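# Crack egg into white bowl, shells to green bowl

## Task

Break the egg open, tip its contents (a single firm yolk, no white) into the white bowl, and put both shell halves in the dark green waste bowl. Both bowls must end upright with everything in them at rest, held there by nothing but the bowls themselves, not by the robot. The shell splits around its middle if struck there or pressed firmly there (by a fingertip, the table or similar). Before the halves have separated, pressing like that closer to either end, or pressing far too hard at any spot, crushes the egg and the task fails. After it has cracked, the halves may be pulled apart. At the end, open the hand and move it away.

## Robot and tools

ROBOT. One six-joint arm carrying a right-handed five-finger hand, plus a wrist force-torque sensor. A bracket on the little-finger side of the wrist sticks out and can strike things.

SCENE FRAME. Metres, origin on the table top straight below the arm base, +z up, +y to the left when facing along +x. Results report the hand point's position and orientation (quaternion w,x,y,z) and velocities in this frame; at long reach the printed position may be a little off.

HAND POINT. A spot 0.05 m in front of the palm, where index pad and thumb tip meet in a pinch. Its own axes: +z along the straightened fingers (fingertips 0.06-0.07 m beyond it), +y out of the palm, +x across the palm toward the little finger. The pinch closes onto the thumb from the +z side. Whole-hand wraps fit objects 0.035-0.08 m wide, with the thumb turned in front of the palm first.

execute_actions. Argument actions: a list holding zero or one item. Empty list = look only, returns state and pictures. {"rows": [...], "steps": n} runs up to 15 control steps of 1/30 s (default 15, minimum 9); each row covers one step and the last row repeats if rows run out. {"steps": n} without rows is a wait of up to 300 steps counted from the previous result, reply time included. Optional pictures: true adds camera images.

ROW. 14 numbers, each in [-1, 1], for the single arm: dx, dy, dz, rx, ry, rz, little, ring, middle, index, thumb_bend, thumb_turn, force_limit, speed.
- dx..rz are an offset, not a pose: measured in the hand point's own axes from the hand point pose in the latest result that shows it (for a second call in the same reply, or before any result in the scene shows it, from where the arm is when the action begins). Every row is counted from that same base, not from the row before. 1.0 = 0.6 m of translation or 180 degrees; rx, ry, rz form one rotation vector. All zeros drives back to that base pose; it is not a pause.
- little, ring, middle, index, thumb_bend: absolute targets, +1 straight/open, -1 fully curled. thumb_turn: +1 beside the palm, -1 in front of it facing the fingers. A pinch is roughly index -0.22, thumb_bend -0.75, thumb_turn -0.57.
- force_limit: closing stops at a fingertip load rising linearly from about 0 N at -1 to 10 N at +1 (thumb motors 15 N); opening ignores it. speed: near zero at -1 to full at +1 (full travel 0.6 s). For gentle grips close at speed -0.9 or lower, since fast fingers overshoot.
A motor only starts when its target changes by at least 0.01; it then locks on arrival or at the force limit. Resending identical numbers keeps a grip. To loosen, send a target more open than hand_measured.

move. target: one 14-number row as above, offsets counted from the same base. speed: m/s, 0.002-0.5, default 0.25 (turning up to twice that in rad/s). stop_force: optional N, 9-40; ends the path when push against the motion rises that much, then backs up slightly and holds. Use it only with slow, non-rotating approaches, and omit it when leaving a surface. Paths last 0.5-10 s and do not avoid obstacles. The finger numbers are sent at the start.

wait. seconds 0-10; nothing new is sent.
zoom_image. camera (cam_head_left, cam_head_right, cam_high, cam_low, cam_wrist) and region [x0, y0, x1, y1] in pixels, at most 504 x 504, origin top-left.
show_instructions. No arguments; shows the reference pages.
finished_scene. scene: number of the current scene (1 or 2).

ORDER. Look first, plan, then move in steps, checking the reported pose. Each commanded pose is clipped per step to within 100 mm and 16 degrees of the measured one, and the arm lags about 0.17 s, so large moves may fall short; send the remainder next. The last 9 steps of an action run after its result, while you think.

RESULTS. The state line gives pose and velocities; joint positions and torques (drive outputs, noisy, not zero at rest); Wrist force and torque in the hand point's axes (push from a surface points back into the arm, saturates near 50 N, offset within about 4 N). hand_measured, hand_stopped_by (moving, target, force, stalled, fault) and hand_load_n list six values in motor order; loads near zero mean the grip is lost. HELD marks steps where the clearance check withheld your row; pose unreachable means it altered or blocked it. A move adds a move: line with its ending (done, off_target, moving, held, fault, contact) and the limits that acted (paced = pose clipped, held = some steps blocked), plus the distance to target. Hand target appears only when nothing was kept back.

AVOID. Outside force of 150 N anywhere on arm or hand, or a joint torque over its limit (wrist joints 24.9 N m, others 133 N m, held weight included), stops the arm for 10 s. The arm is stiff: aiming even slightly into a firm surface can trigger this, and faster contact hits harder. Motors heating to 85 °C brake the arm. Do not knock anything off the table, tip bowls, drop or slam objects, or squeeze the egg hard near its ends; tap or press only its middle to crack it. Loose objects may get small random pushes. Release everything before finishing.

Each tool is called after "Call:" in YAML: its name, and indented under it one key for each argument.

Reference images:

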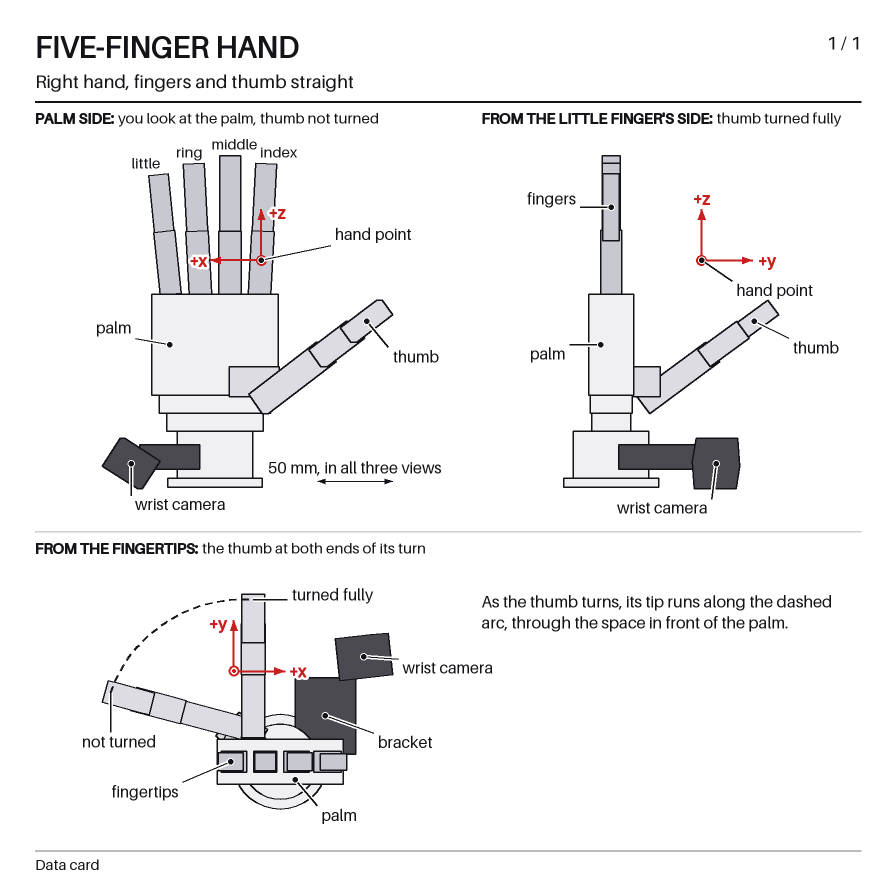

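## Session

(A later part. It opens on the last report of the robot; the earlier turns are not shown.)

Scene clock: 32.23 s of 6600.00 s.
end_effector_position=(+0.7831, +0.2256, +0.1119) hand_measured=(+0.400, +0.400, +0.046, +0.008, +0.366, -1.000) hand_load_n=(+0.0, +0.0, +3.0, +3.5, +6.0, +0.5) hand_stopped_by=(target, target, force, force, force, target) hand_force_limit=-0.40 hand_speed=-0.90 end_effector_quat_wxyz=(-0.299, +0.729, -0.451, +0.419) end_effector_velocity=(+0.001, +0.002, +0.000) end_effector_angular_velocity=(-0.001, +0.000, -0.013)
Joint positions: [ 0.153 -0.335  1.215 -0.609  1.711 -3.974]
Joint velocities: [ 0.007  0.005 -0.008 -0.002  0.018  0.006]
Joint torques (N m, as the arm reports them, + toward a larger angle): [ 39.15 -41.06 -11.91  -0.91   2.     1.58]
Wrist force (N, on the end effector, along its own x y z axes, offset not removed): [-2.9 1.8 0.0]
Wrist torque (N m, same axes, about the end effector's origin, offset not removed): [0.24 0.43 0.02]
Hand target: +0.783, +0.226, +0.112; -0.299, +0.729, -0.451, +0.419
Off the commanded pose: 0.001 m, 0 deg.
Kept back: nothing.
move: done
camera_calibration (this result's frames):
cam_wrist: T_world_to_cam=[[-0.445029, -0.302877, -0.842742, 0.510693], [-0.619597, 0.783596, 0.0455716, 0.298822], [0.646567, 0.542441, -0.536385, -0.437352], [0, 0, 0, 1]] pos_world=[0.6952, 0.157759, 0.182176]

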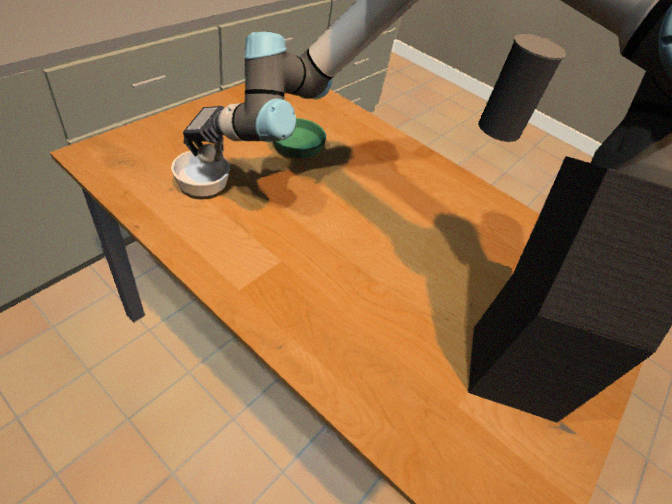

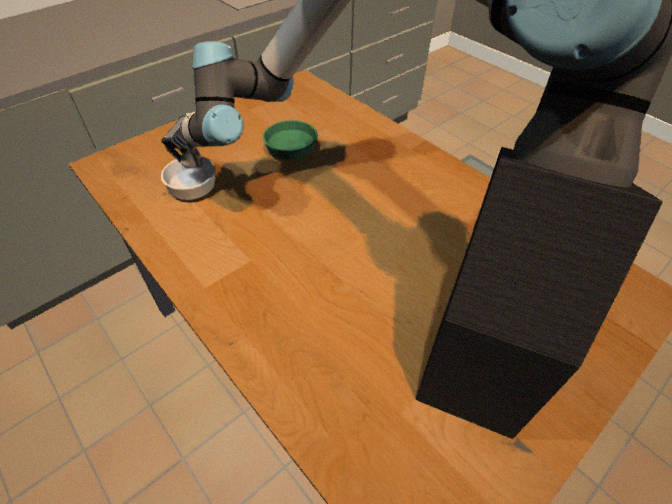

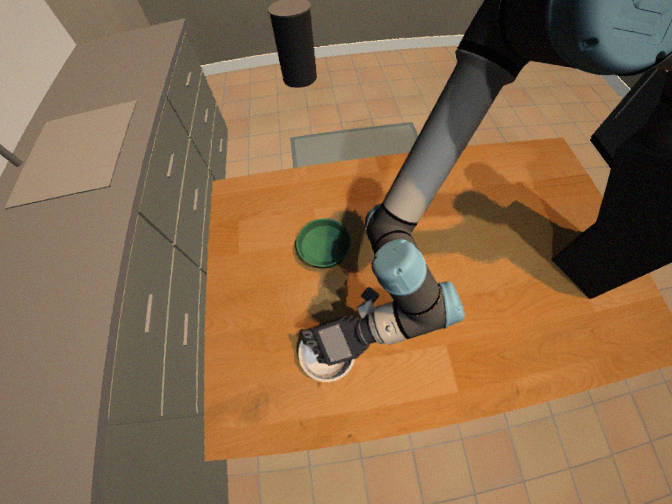

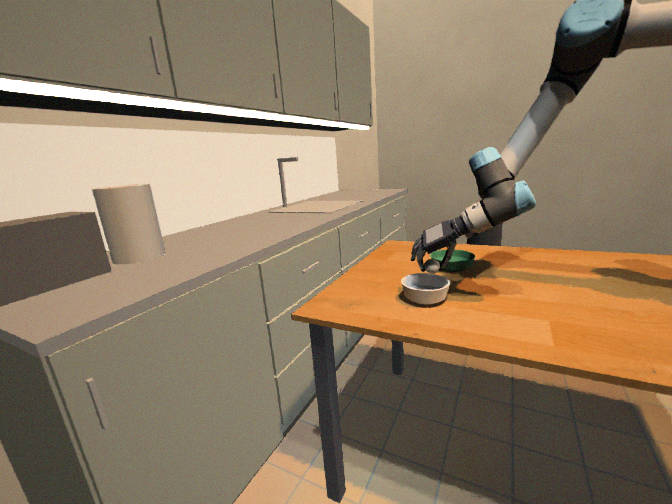

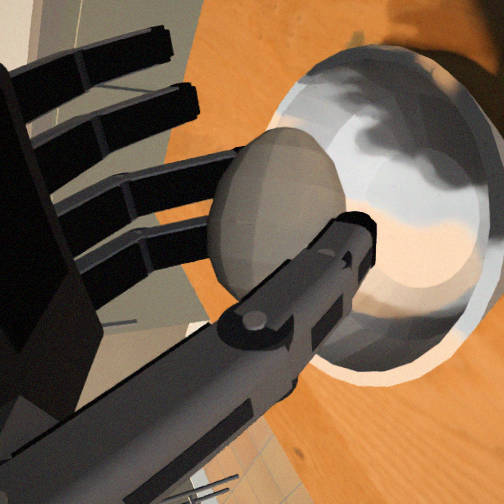

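Call:
move:
  target: [-0.056,0.095,-0.205,0,0,0,0.4,0.4,-0.3,-0.3,0.3,-1,-0.4,-0.9]
  speed: 0.15

Call:
move:
  target: [-0.047,0.112,0.065,0,0,0,0.4,0.4,-0.3,-0.3,0.3,-1,-0.4,-0.9]
  speed: 0.05
  stop_force: 9

Call:
move:
  target: [0,0,0,0,0,0,0.3,0.3,0.3,0.3,0.8,-1,-0.4,-0.8]

Call:
zoom_image:
  camera: "cam_low"
  region: [410, 220, 540, 330]

Scene clock: 34.57 s of 6600.00 s.
end_effector_position=(+0.6438, +0.2250, +0.1120) hand_measured=(+0.400, +0.400, +0.046, +0.008, +0.366, -1.000) hand_load_n=(+0.0, +0.0, +3.0, +3.5, +6.0, +0.5) hand_stopped_by=(target, target, force, force, force, target) hand_force_limit=-0.40 hand_speed=-0.90 end_effector_quat_wxyz=(-0.299, +0.730, -0.451, +0.419) end_effector_velocity=(-0.003, +0.000, -0.000) end_effector_angular_velocity=(+0.000, -0.000, +0.001)
Joint positions: [ 0.149 -0.438  1.673 -0.964  1.706 -3.975]
Joint velocities: [-0.    -0.001  0.009 -0.008 -0.001 -0.   ]
Joint torques (N m, as the arm reports them, + toward a larger angle): [ 10.55 -49.49   3.58  -0.9   -2.6   -1.27]
Wrist force (N, on the end effector, along its own x y z axes, offset not removed): [-1.0 5.5 -3.2]
Wrist torque (N m, same axes, about the end effector's origin, offset not removed): [1.09 0.37 0.30]
Hand target: +0.644, +0.225, +0.112; -0.299, +0.729, -0.451, +0.419
Off the commanded pose: 0.000 m, 0 deg.
Kept back: nothing.
move: done
camera_calibration (this result's frames):
cam_wrist: T_world_to_cam=[[-0.445149, -0.302893, -0.842673, 0.448651], [-0.619588, 0.783599, 0.0456432, 0.212945], [0.646493, 0.542428, -0.536487, -0.346796], [0, 0, 0, 1]] pos_world=[0.555856, 0.157142, 0.182295]

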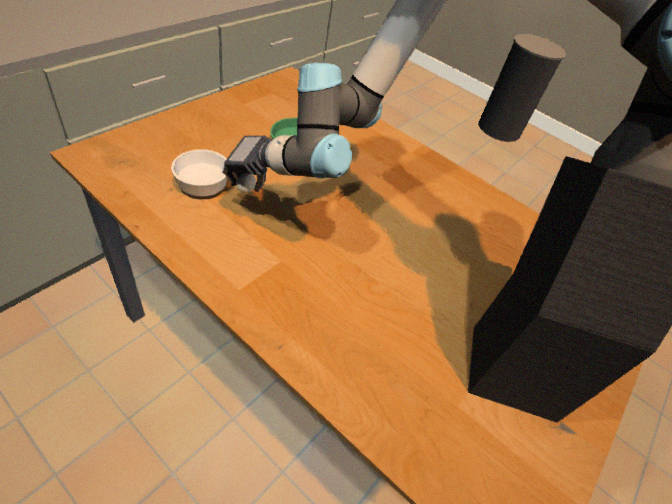

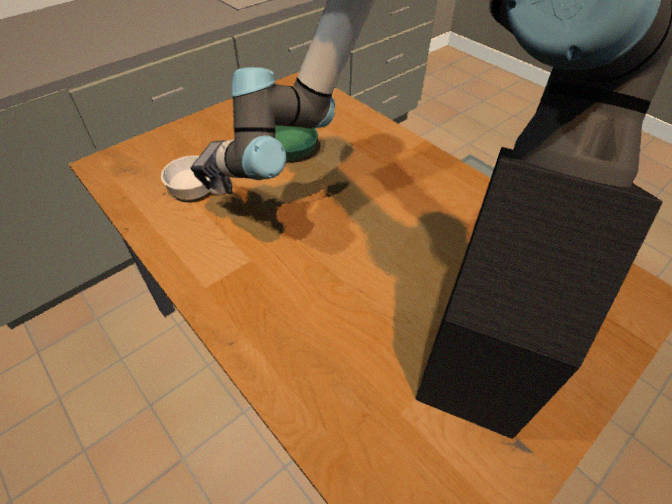

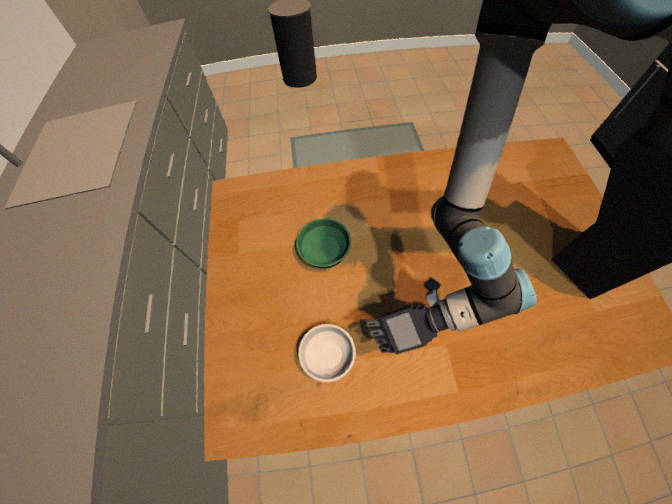

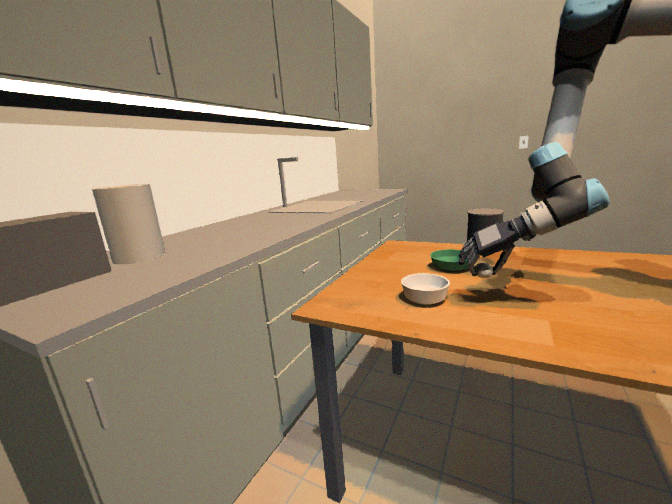

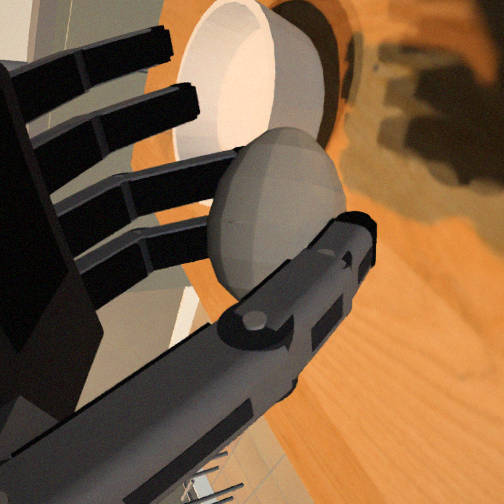

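Scene clock: 36.63 s of 6600.00 s.
end_effector_position=(+0.6438, +0.2250, +0.0296) hand_measured=(+0.400, +0.400, +0.046, +0.008, +0.366, -1.000) hand_load_n=(+0.0, +0.0, +3.0, +3.5, +6.0, +0.5) hand_stopped_by=(target, target, force, force, force, target) hand_force_limit=-0.40 hand_speed=-0.90 end_effector_quat_wxyz=(-0.299, +0.730, -0.451, +0.419) end_effector_velocity=(+0.001, -0.000, -0.002) end_effector_angular_velocity=(+0.000, -0.001, +0.000)
Joint positions: [ 0.077 -0.27   1.553 -1.014  1.638 -3.994]
Joint velocities: [-0.002  0.004 -0.004 -0.    -0.003 -0.001]
Joint torques (N m, as the arm reports them, + toward a larger angle): [ 11.46 -32.28  -6.65  -1.33  -3.    -1.45]
Wrist force (N, on the end effector, along its own x y z axes, offset not removed): [-1.1 2.8 0.7]
Wrist torque (N m, same axes, about the end effector's origin, offset not removed): [0.35 0.32 0.14]
Hand target: +0.644, +0.225, +0.029; -0.299, +0.730, -0.451, +0.419
Off the commanded pose: 0.000 m, 0 deg.
Kept back: nothing.
move: done
camera_calibration (this result's frames):
cam_wrist: T_world_to_cam=[[-0.445159, -0.302961, -0.842644, 0.379247], [-0.619606, 0.783587, 0.0456028, 0.216693], [0.646469, 0.542407, -0.536537, -0.391014], [0, 0, 0, 1]] pos_world=[0.555868, 0.157188, 0.0998945]

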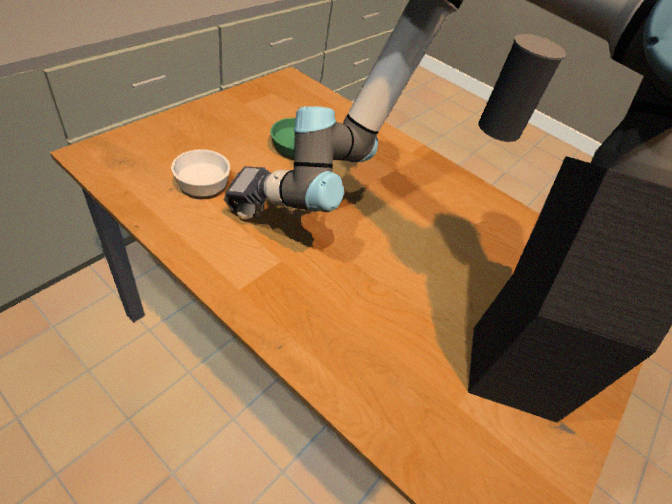

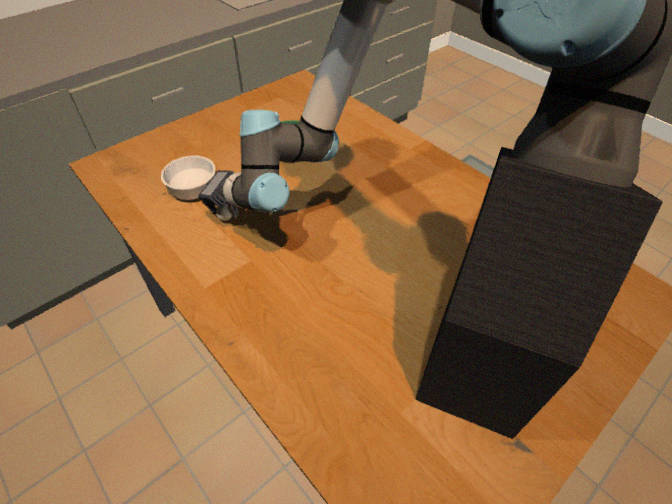

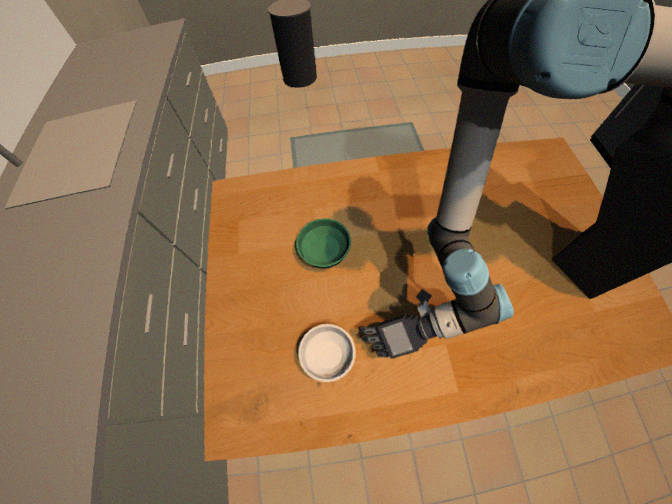

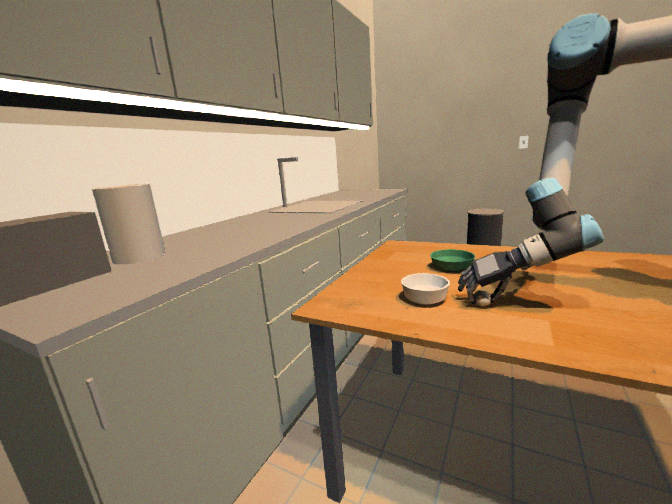

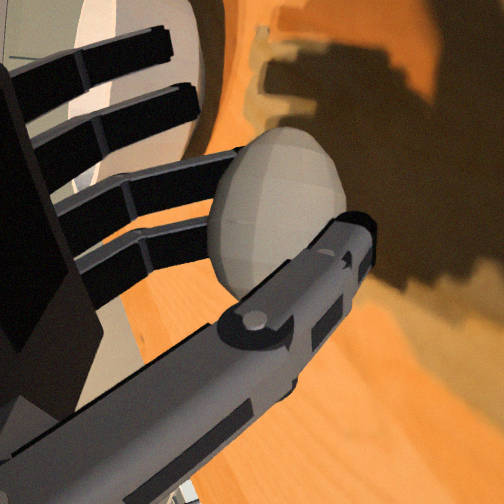

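Scene clock: 38.97 s of 6600.00 s.
end_effector_position=(+0.6438, +0.2250, +0.0296) hand_measured=(+0.300, +0.300, +0.300, +0.300, +0.800, -1.000) hand_load_n=(+0.0, +0.0, +0.0, +0.0, +0.0, +0.0) hand_stopped_by=(target, target, target, target, target, target) hand_force_limit=-0.40 hand_speed=-0.80 end_effector_quat_wxyz=(-0.299, +0.730, -0.450, +0.419) end_effector_velocity=(-0.001, +0.000, -0.001) end_effector_angular_velocity=(-0.001, +0.002, -0.000)
Joint positions: [ 0.077 -0.27   1.553 -1.014  1.638 -3.994]
Joint velocities: [ 0.     0.001  0.001 -0.     0.001 -0.   ]
Joint torques (N m, as the arm reports them, + toward a larger angle): [ 36.91 -50.35   5.74   0.33   1.72   0.72]
Wrist force (N, on the end effector, along its own x y z axes, offset not removed): [-2.9 2.5 -4.2]
Wrist torque (N m, same axes, about the end effector's origin, offset not removed): [0.66 0.48 0.04]
Hand target: +0.644, +0.225, +0.030; -0.299, +0.730, -0.451, +0.419
Off the commanded pose: 0.000 m, 0 deg.
Kept back: nothing.
move: done
camera_calibration (this result's frames):
cam_wrist: T_world_to_cam=[[-0.445148, -0.302974, -0.842645, 0.379244], [-0.619608, 0.783587, 0.0455831, 0.216699], [0.646475, 0.5424, -0.536537, -0.391016], [0, 0, 0, 1]] pos_world=[0.55587, 0.157186, 0.0998958]

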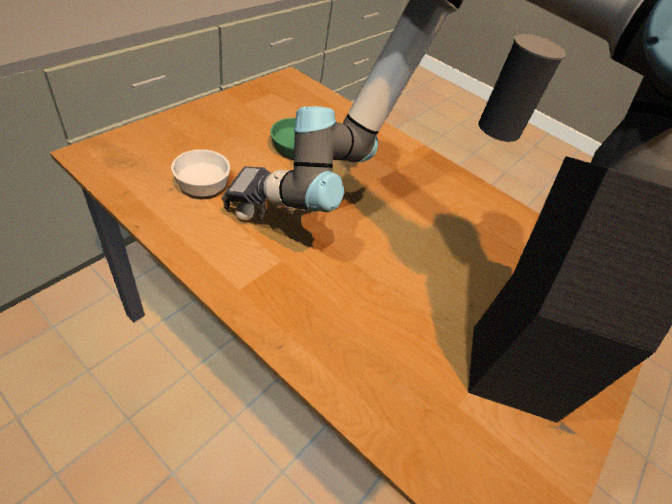

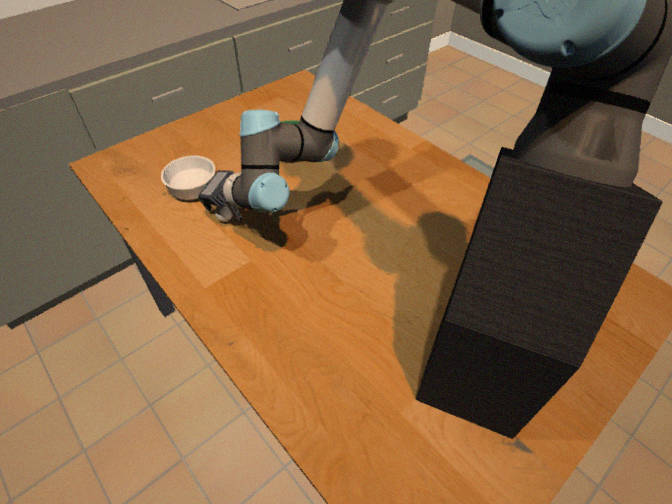

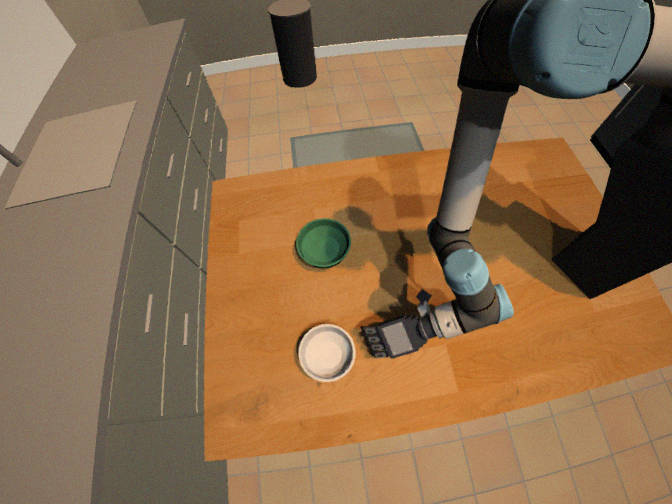

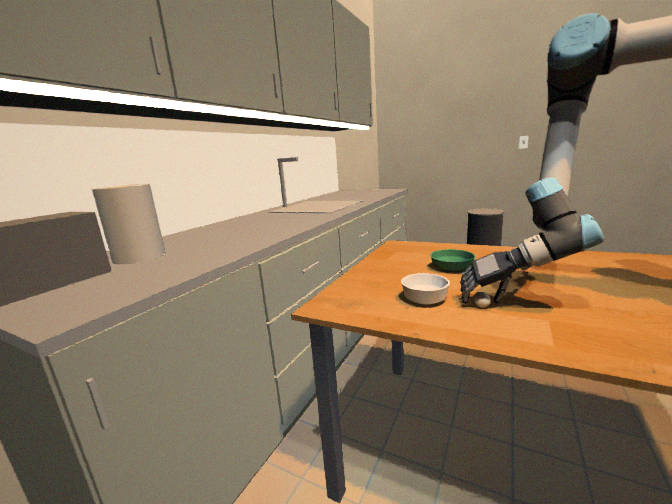

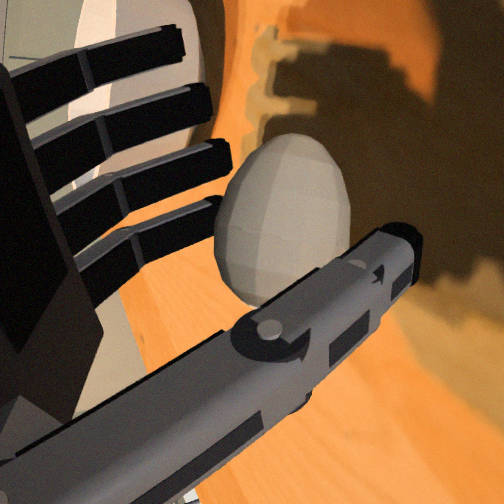

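Region (410, 220, 540, 330) of cam_low's 672x504 image, scaled by 3.877, with more detail than that image has; it fills the top 426 rows of this view, and the rest is white.

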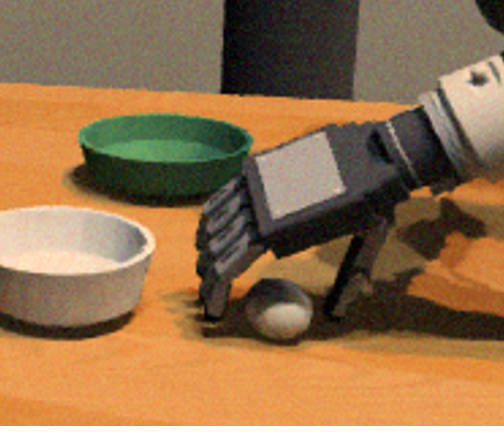

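Call:
move:
  target: [-0.008,0.0057,-0.0065,0,-0.151,0.036,0.3,0.3,0.3,0.3,0.8,-1,-0.4,-0.8]
  speed: 0.1

Call:
move:
  target: [0,0,0,0,0,0,0.3,0.3,-0.3,-0.3,0.3,-1,-0.4,-0.9]

Call:
zoom_image:
  camera: "cam_low"
  region: [430, 250, 520, 320]

Call:
zoom_image:
  camera: "cam_head_right"
  region: [180, 160, 280, 240]

Scene clock: 42.50 s of 6600.00 s.
end_effector_position=(+0.6379, +0.2278, +0.0268) hand_measured=(+0.300, +0.300, +0.300, +0.300, +0.800, -1.000) hand_load_n=(+0.0, +0.0, +0.0, +0.0, +0.0, +0.0) hand_stopped_by=(target, target, target, target, target, target) hand_force_limit=-0.40 hand_speed=-0.80 end_effector_quat_wxyz=(-0.419, +0.781, -0.408, +0.219) end_effector_velocity=(+0.000, -0.000, -0.000) end_effector_angular_velocity=(+0.006, +0.006, +0.009)
Joint positions: [-0.082 -0.308  1.381 -0.428  1.18  -4.013]
Joint velocities: [-0.003  0.002 -0.01   0.019 -0.01  -0.004]
Joint torques (N m, as the arm reports them, + toward a larger angle): [ 12.31 -36.58  -7.73   2.61  -2.83  -1.59]
Wrist force (N, on the end effector, along its own x y z axes, offset not removed): [-0.8 2.5 1.3]
Wrist torque (N m, same axes, about the end effector's origin, offset not removed): [-0.03 0.23 -0.15]
Hand target: +0.638, +0.228, +0.027; -0.419, +0.781, -0.408, +0.218
Off the commanded pose: 0.000 m, 0 deg.
Kept back: nothing.
move: done
camera_calibration (this result's frames):
cam_wrist: T_world_to_cam=[[-0.52858, -0.220876, -0.819645, 0.409016], [-0.789894, 0.481629, 0.379605, 0.379468], [0.310919, 0.848084, -0.429048, -0.248669], [0, 0, 0, 1]] pos_world=[0.593253, 0.118471, 0.0845083]

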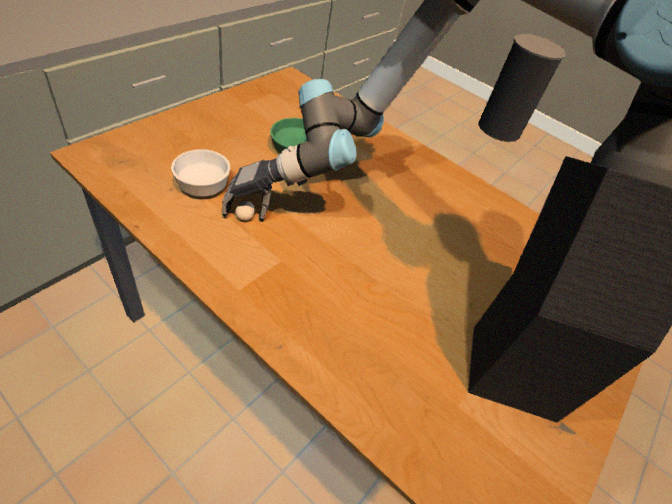

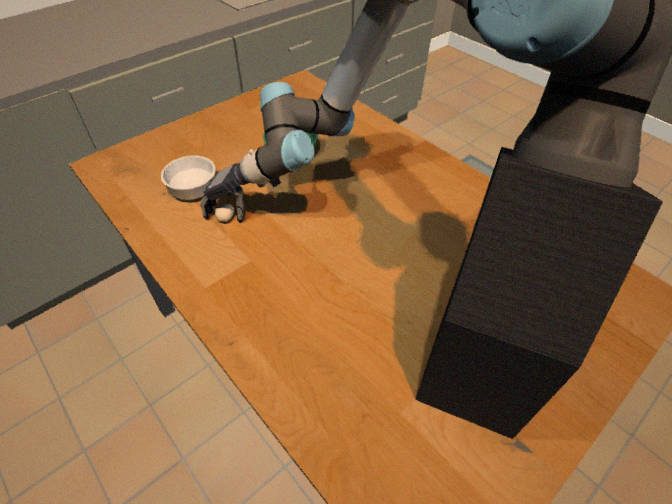

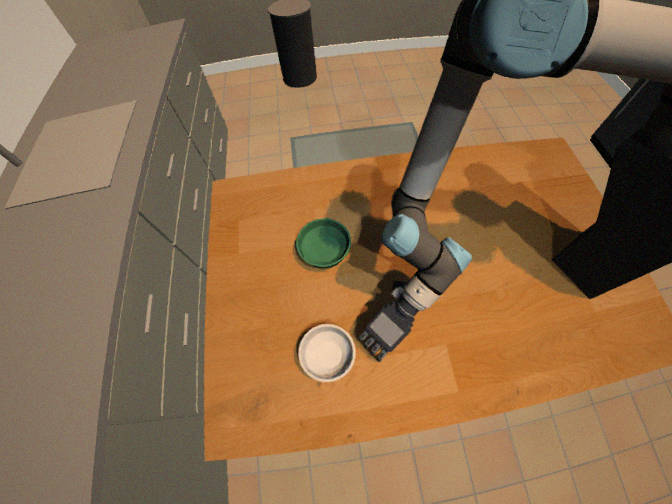

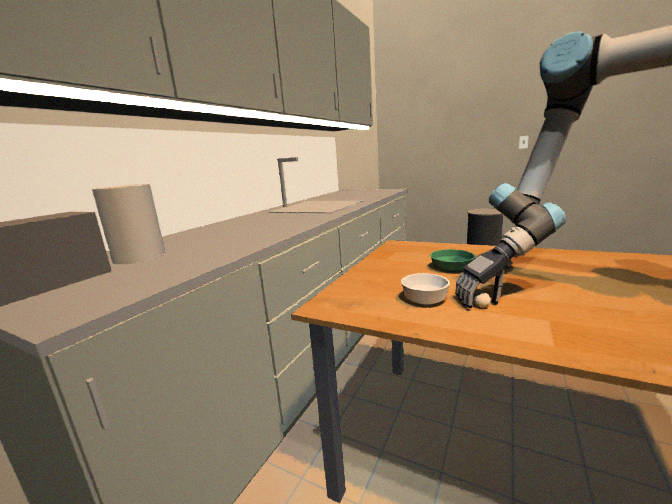

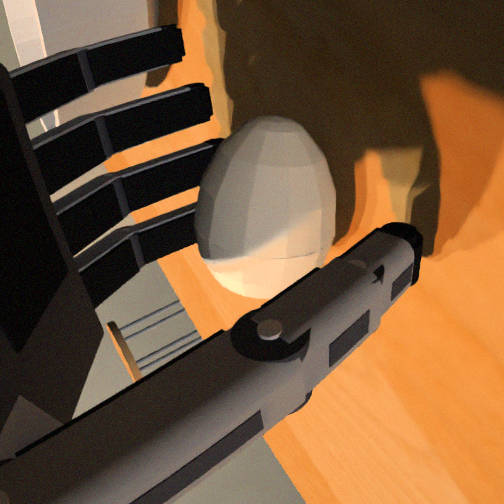

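Scene clock: 45.13 s of 6600.00 s.
end_effector_position=(+0.6379, +0.2278, +0.0268) hand_measured=(+0.300, +0.300, -0.070, -0.098, +0.566, -1.000) hand_load_n=(+0.0, +0.0, +2.5, +3.5, +6.0, +0.0) hand_stopped_by=(target, target, force, force, force, target) hand_force_limit=-0.40 hand_speed=-0.90 end_effector_quat_wxyz=(-0.419, +0.781, -0.408, +0.219) end_effector_velocity=(+0.000, -0.000, +0.000) end_effector_angular_velocity=(-0.001, +0.000, -0.001)
Joint positions: [-0.082 -0.308  1.381 -0.428  1.18  -4.013]
Joint velocities: [-0.    -0.     0.    -0.     0.001  0.   ]
Joint torques (N m, as the arm reports them, + toward a larger angle): [ 37.29 -49.05   4.27   0.22   1.16   1.7 ]
Wrist force (N, on the end effector, along its own x y z axes, offset not removed): [-2.2 3.2 2.6]
Wrist torque (N m, same axes, about the end effector's origin, offset not removed): [0.39 0.42 -0.06]
Hand target: +0.638, +0.228, +0.027; -0.419, +0.781, -0.408, +0.219
Off the commanded pose: 0.000 m, 0 deg.
Kept back: nothing.
move: done
camera_calibration (this result's frames):
cam_wrist: T_world_to_cam=[[-0.528579, -0.220878, -0.819644, 0.409016], [-0.789893, 0.481633, 0.379603, 0.379468], [0.310922, 0.848082, -0.429051, -0.24867], [0, 0, 0, 1]] pos_world=[0.593254, 0.118471, 0.0845088]

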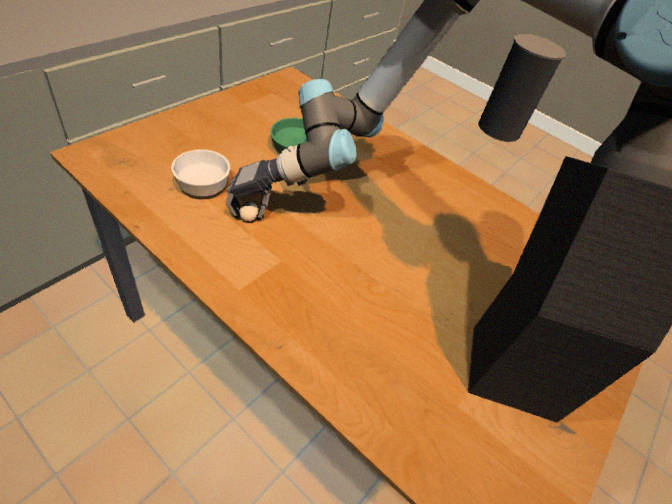

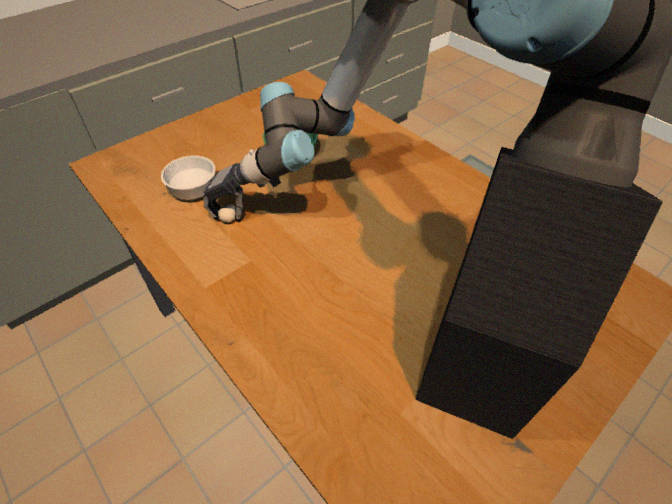

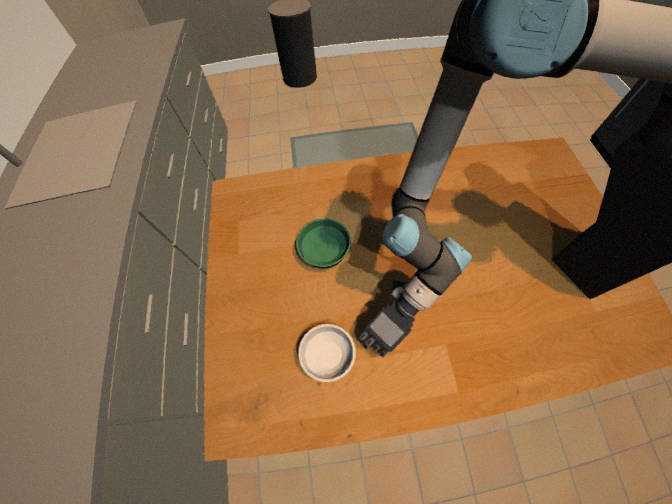

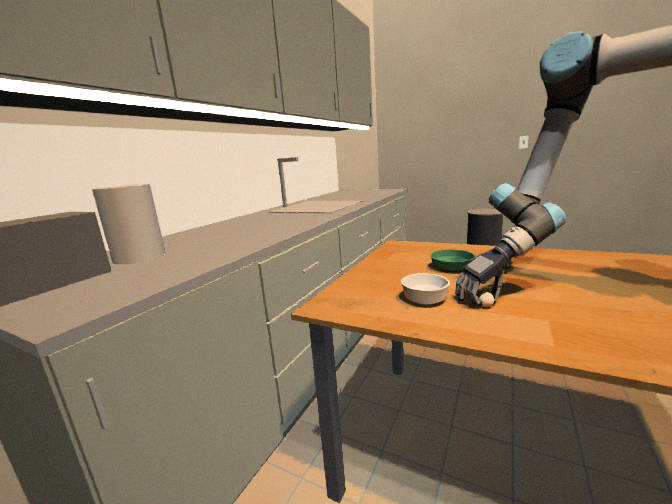

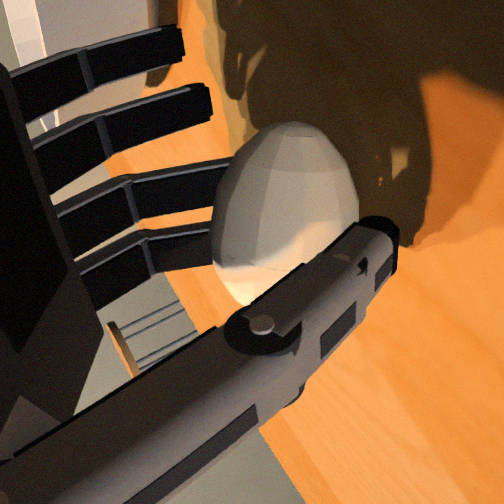

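Region (430, 250, 520, 320) of cam_low's 672x504 image, scaled by 5.600, with more detail than that image has.

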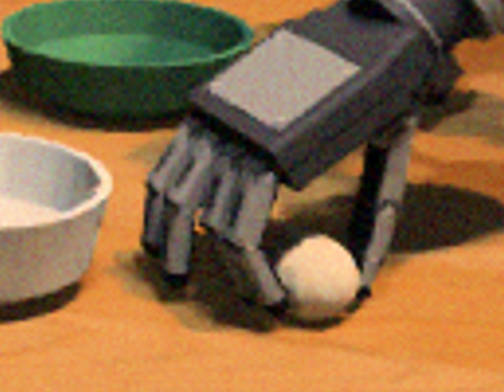

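Region (180, 160, 280, 240) of cam_head_right's 672x504 image, scaled by 5.040, with more detail than that image has; it fills the top 403 rows of this view, and the rest is white.

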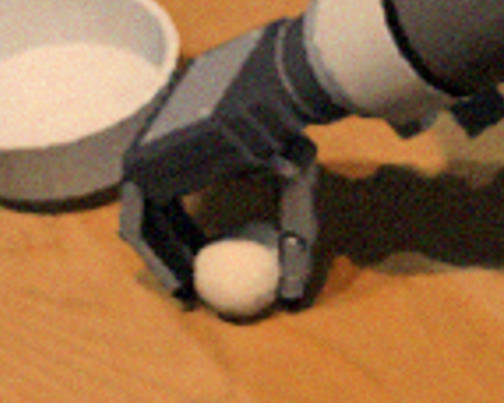

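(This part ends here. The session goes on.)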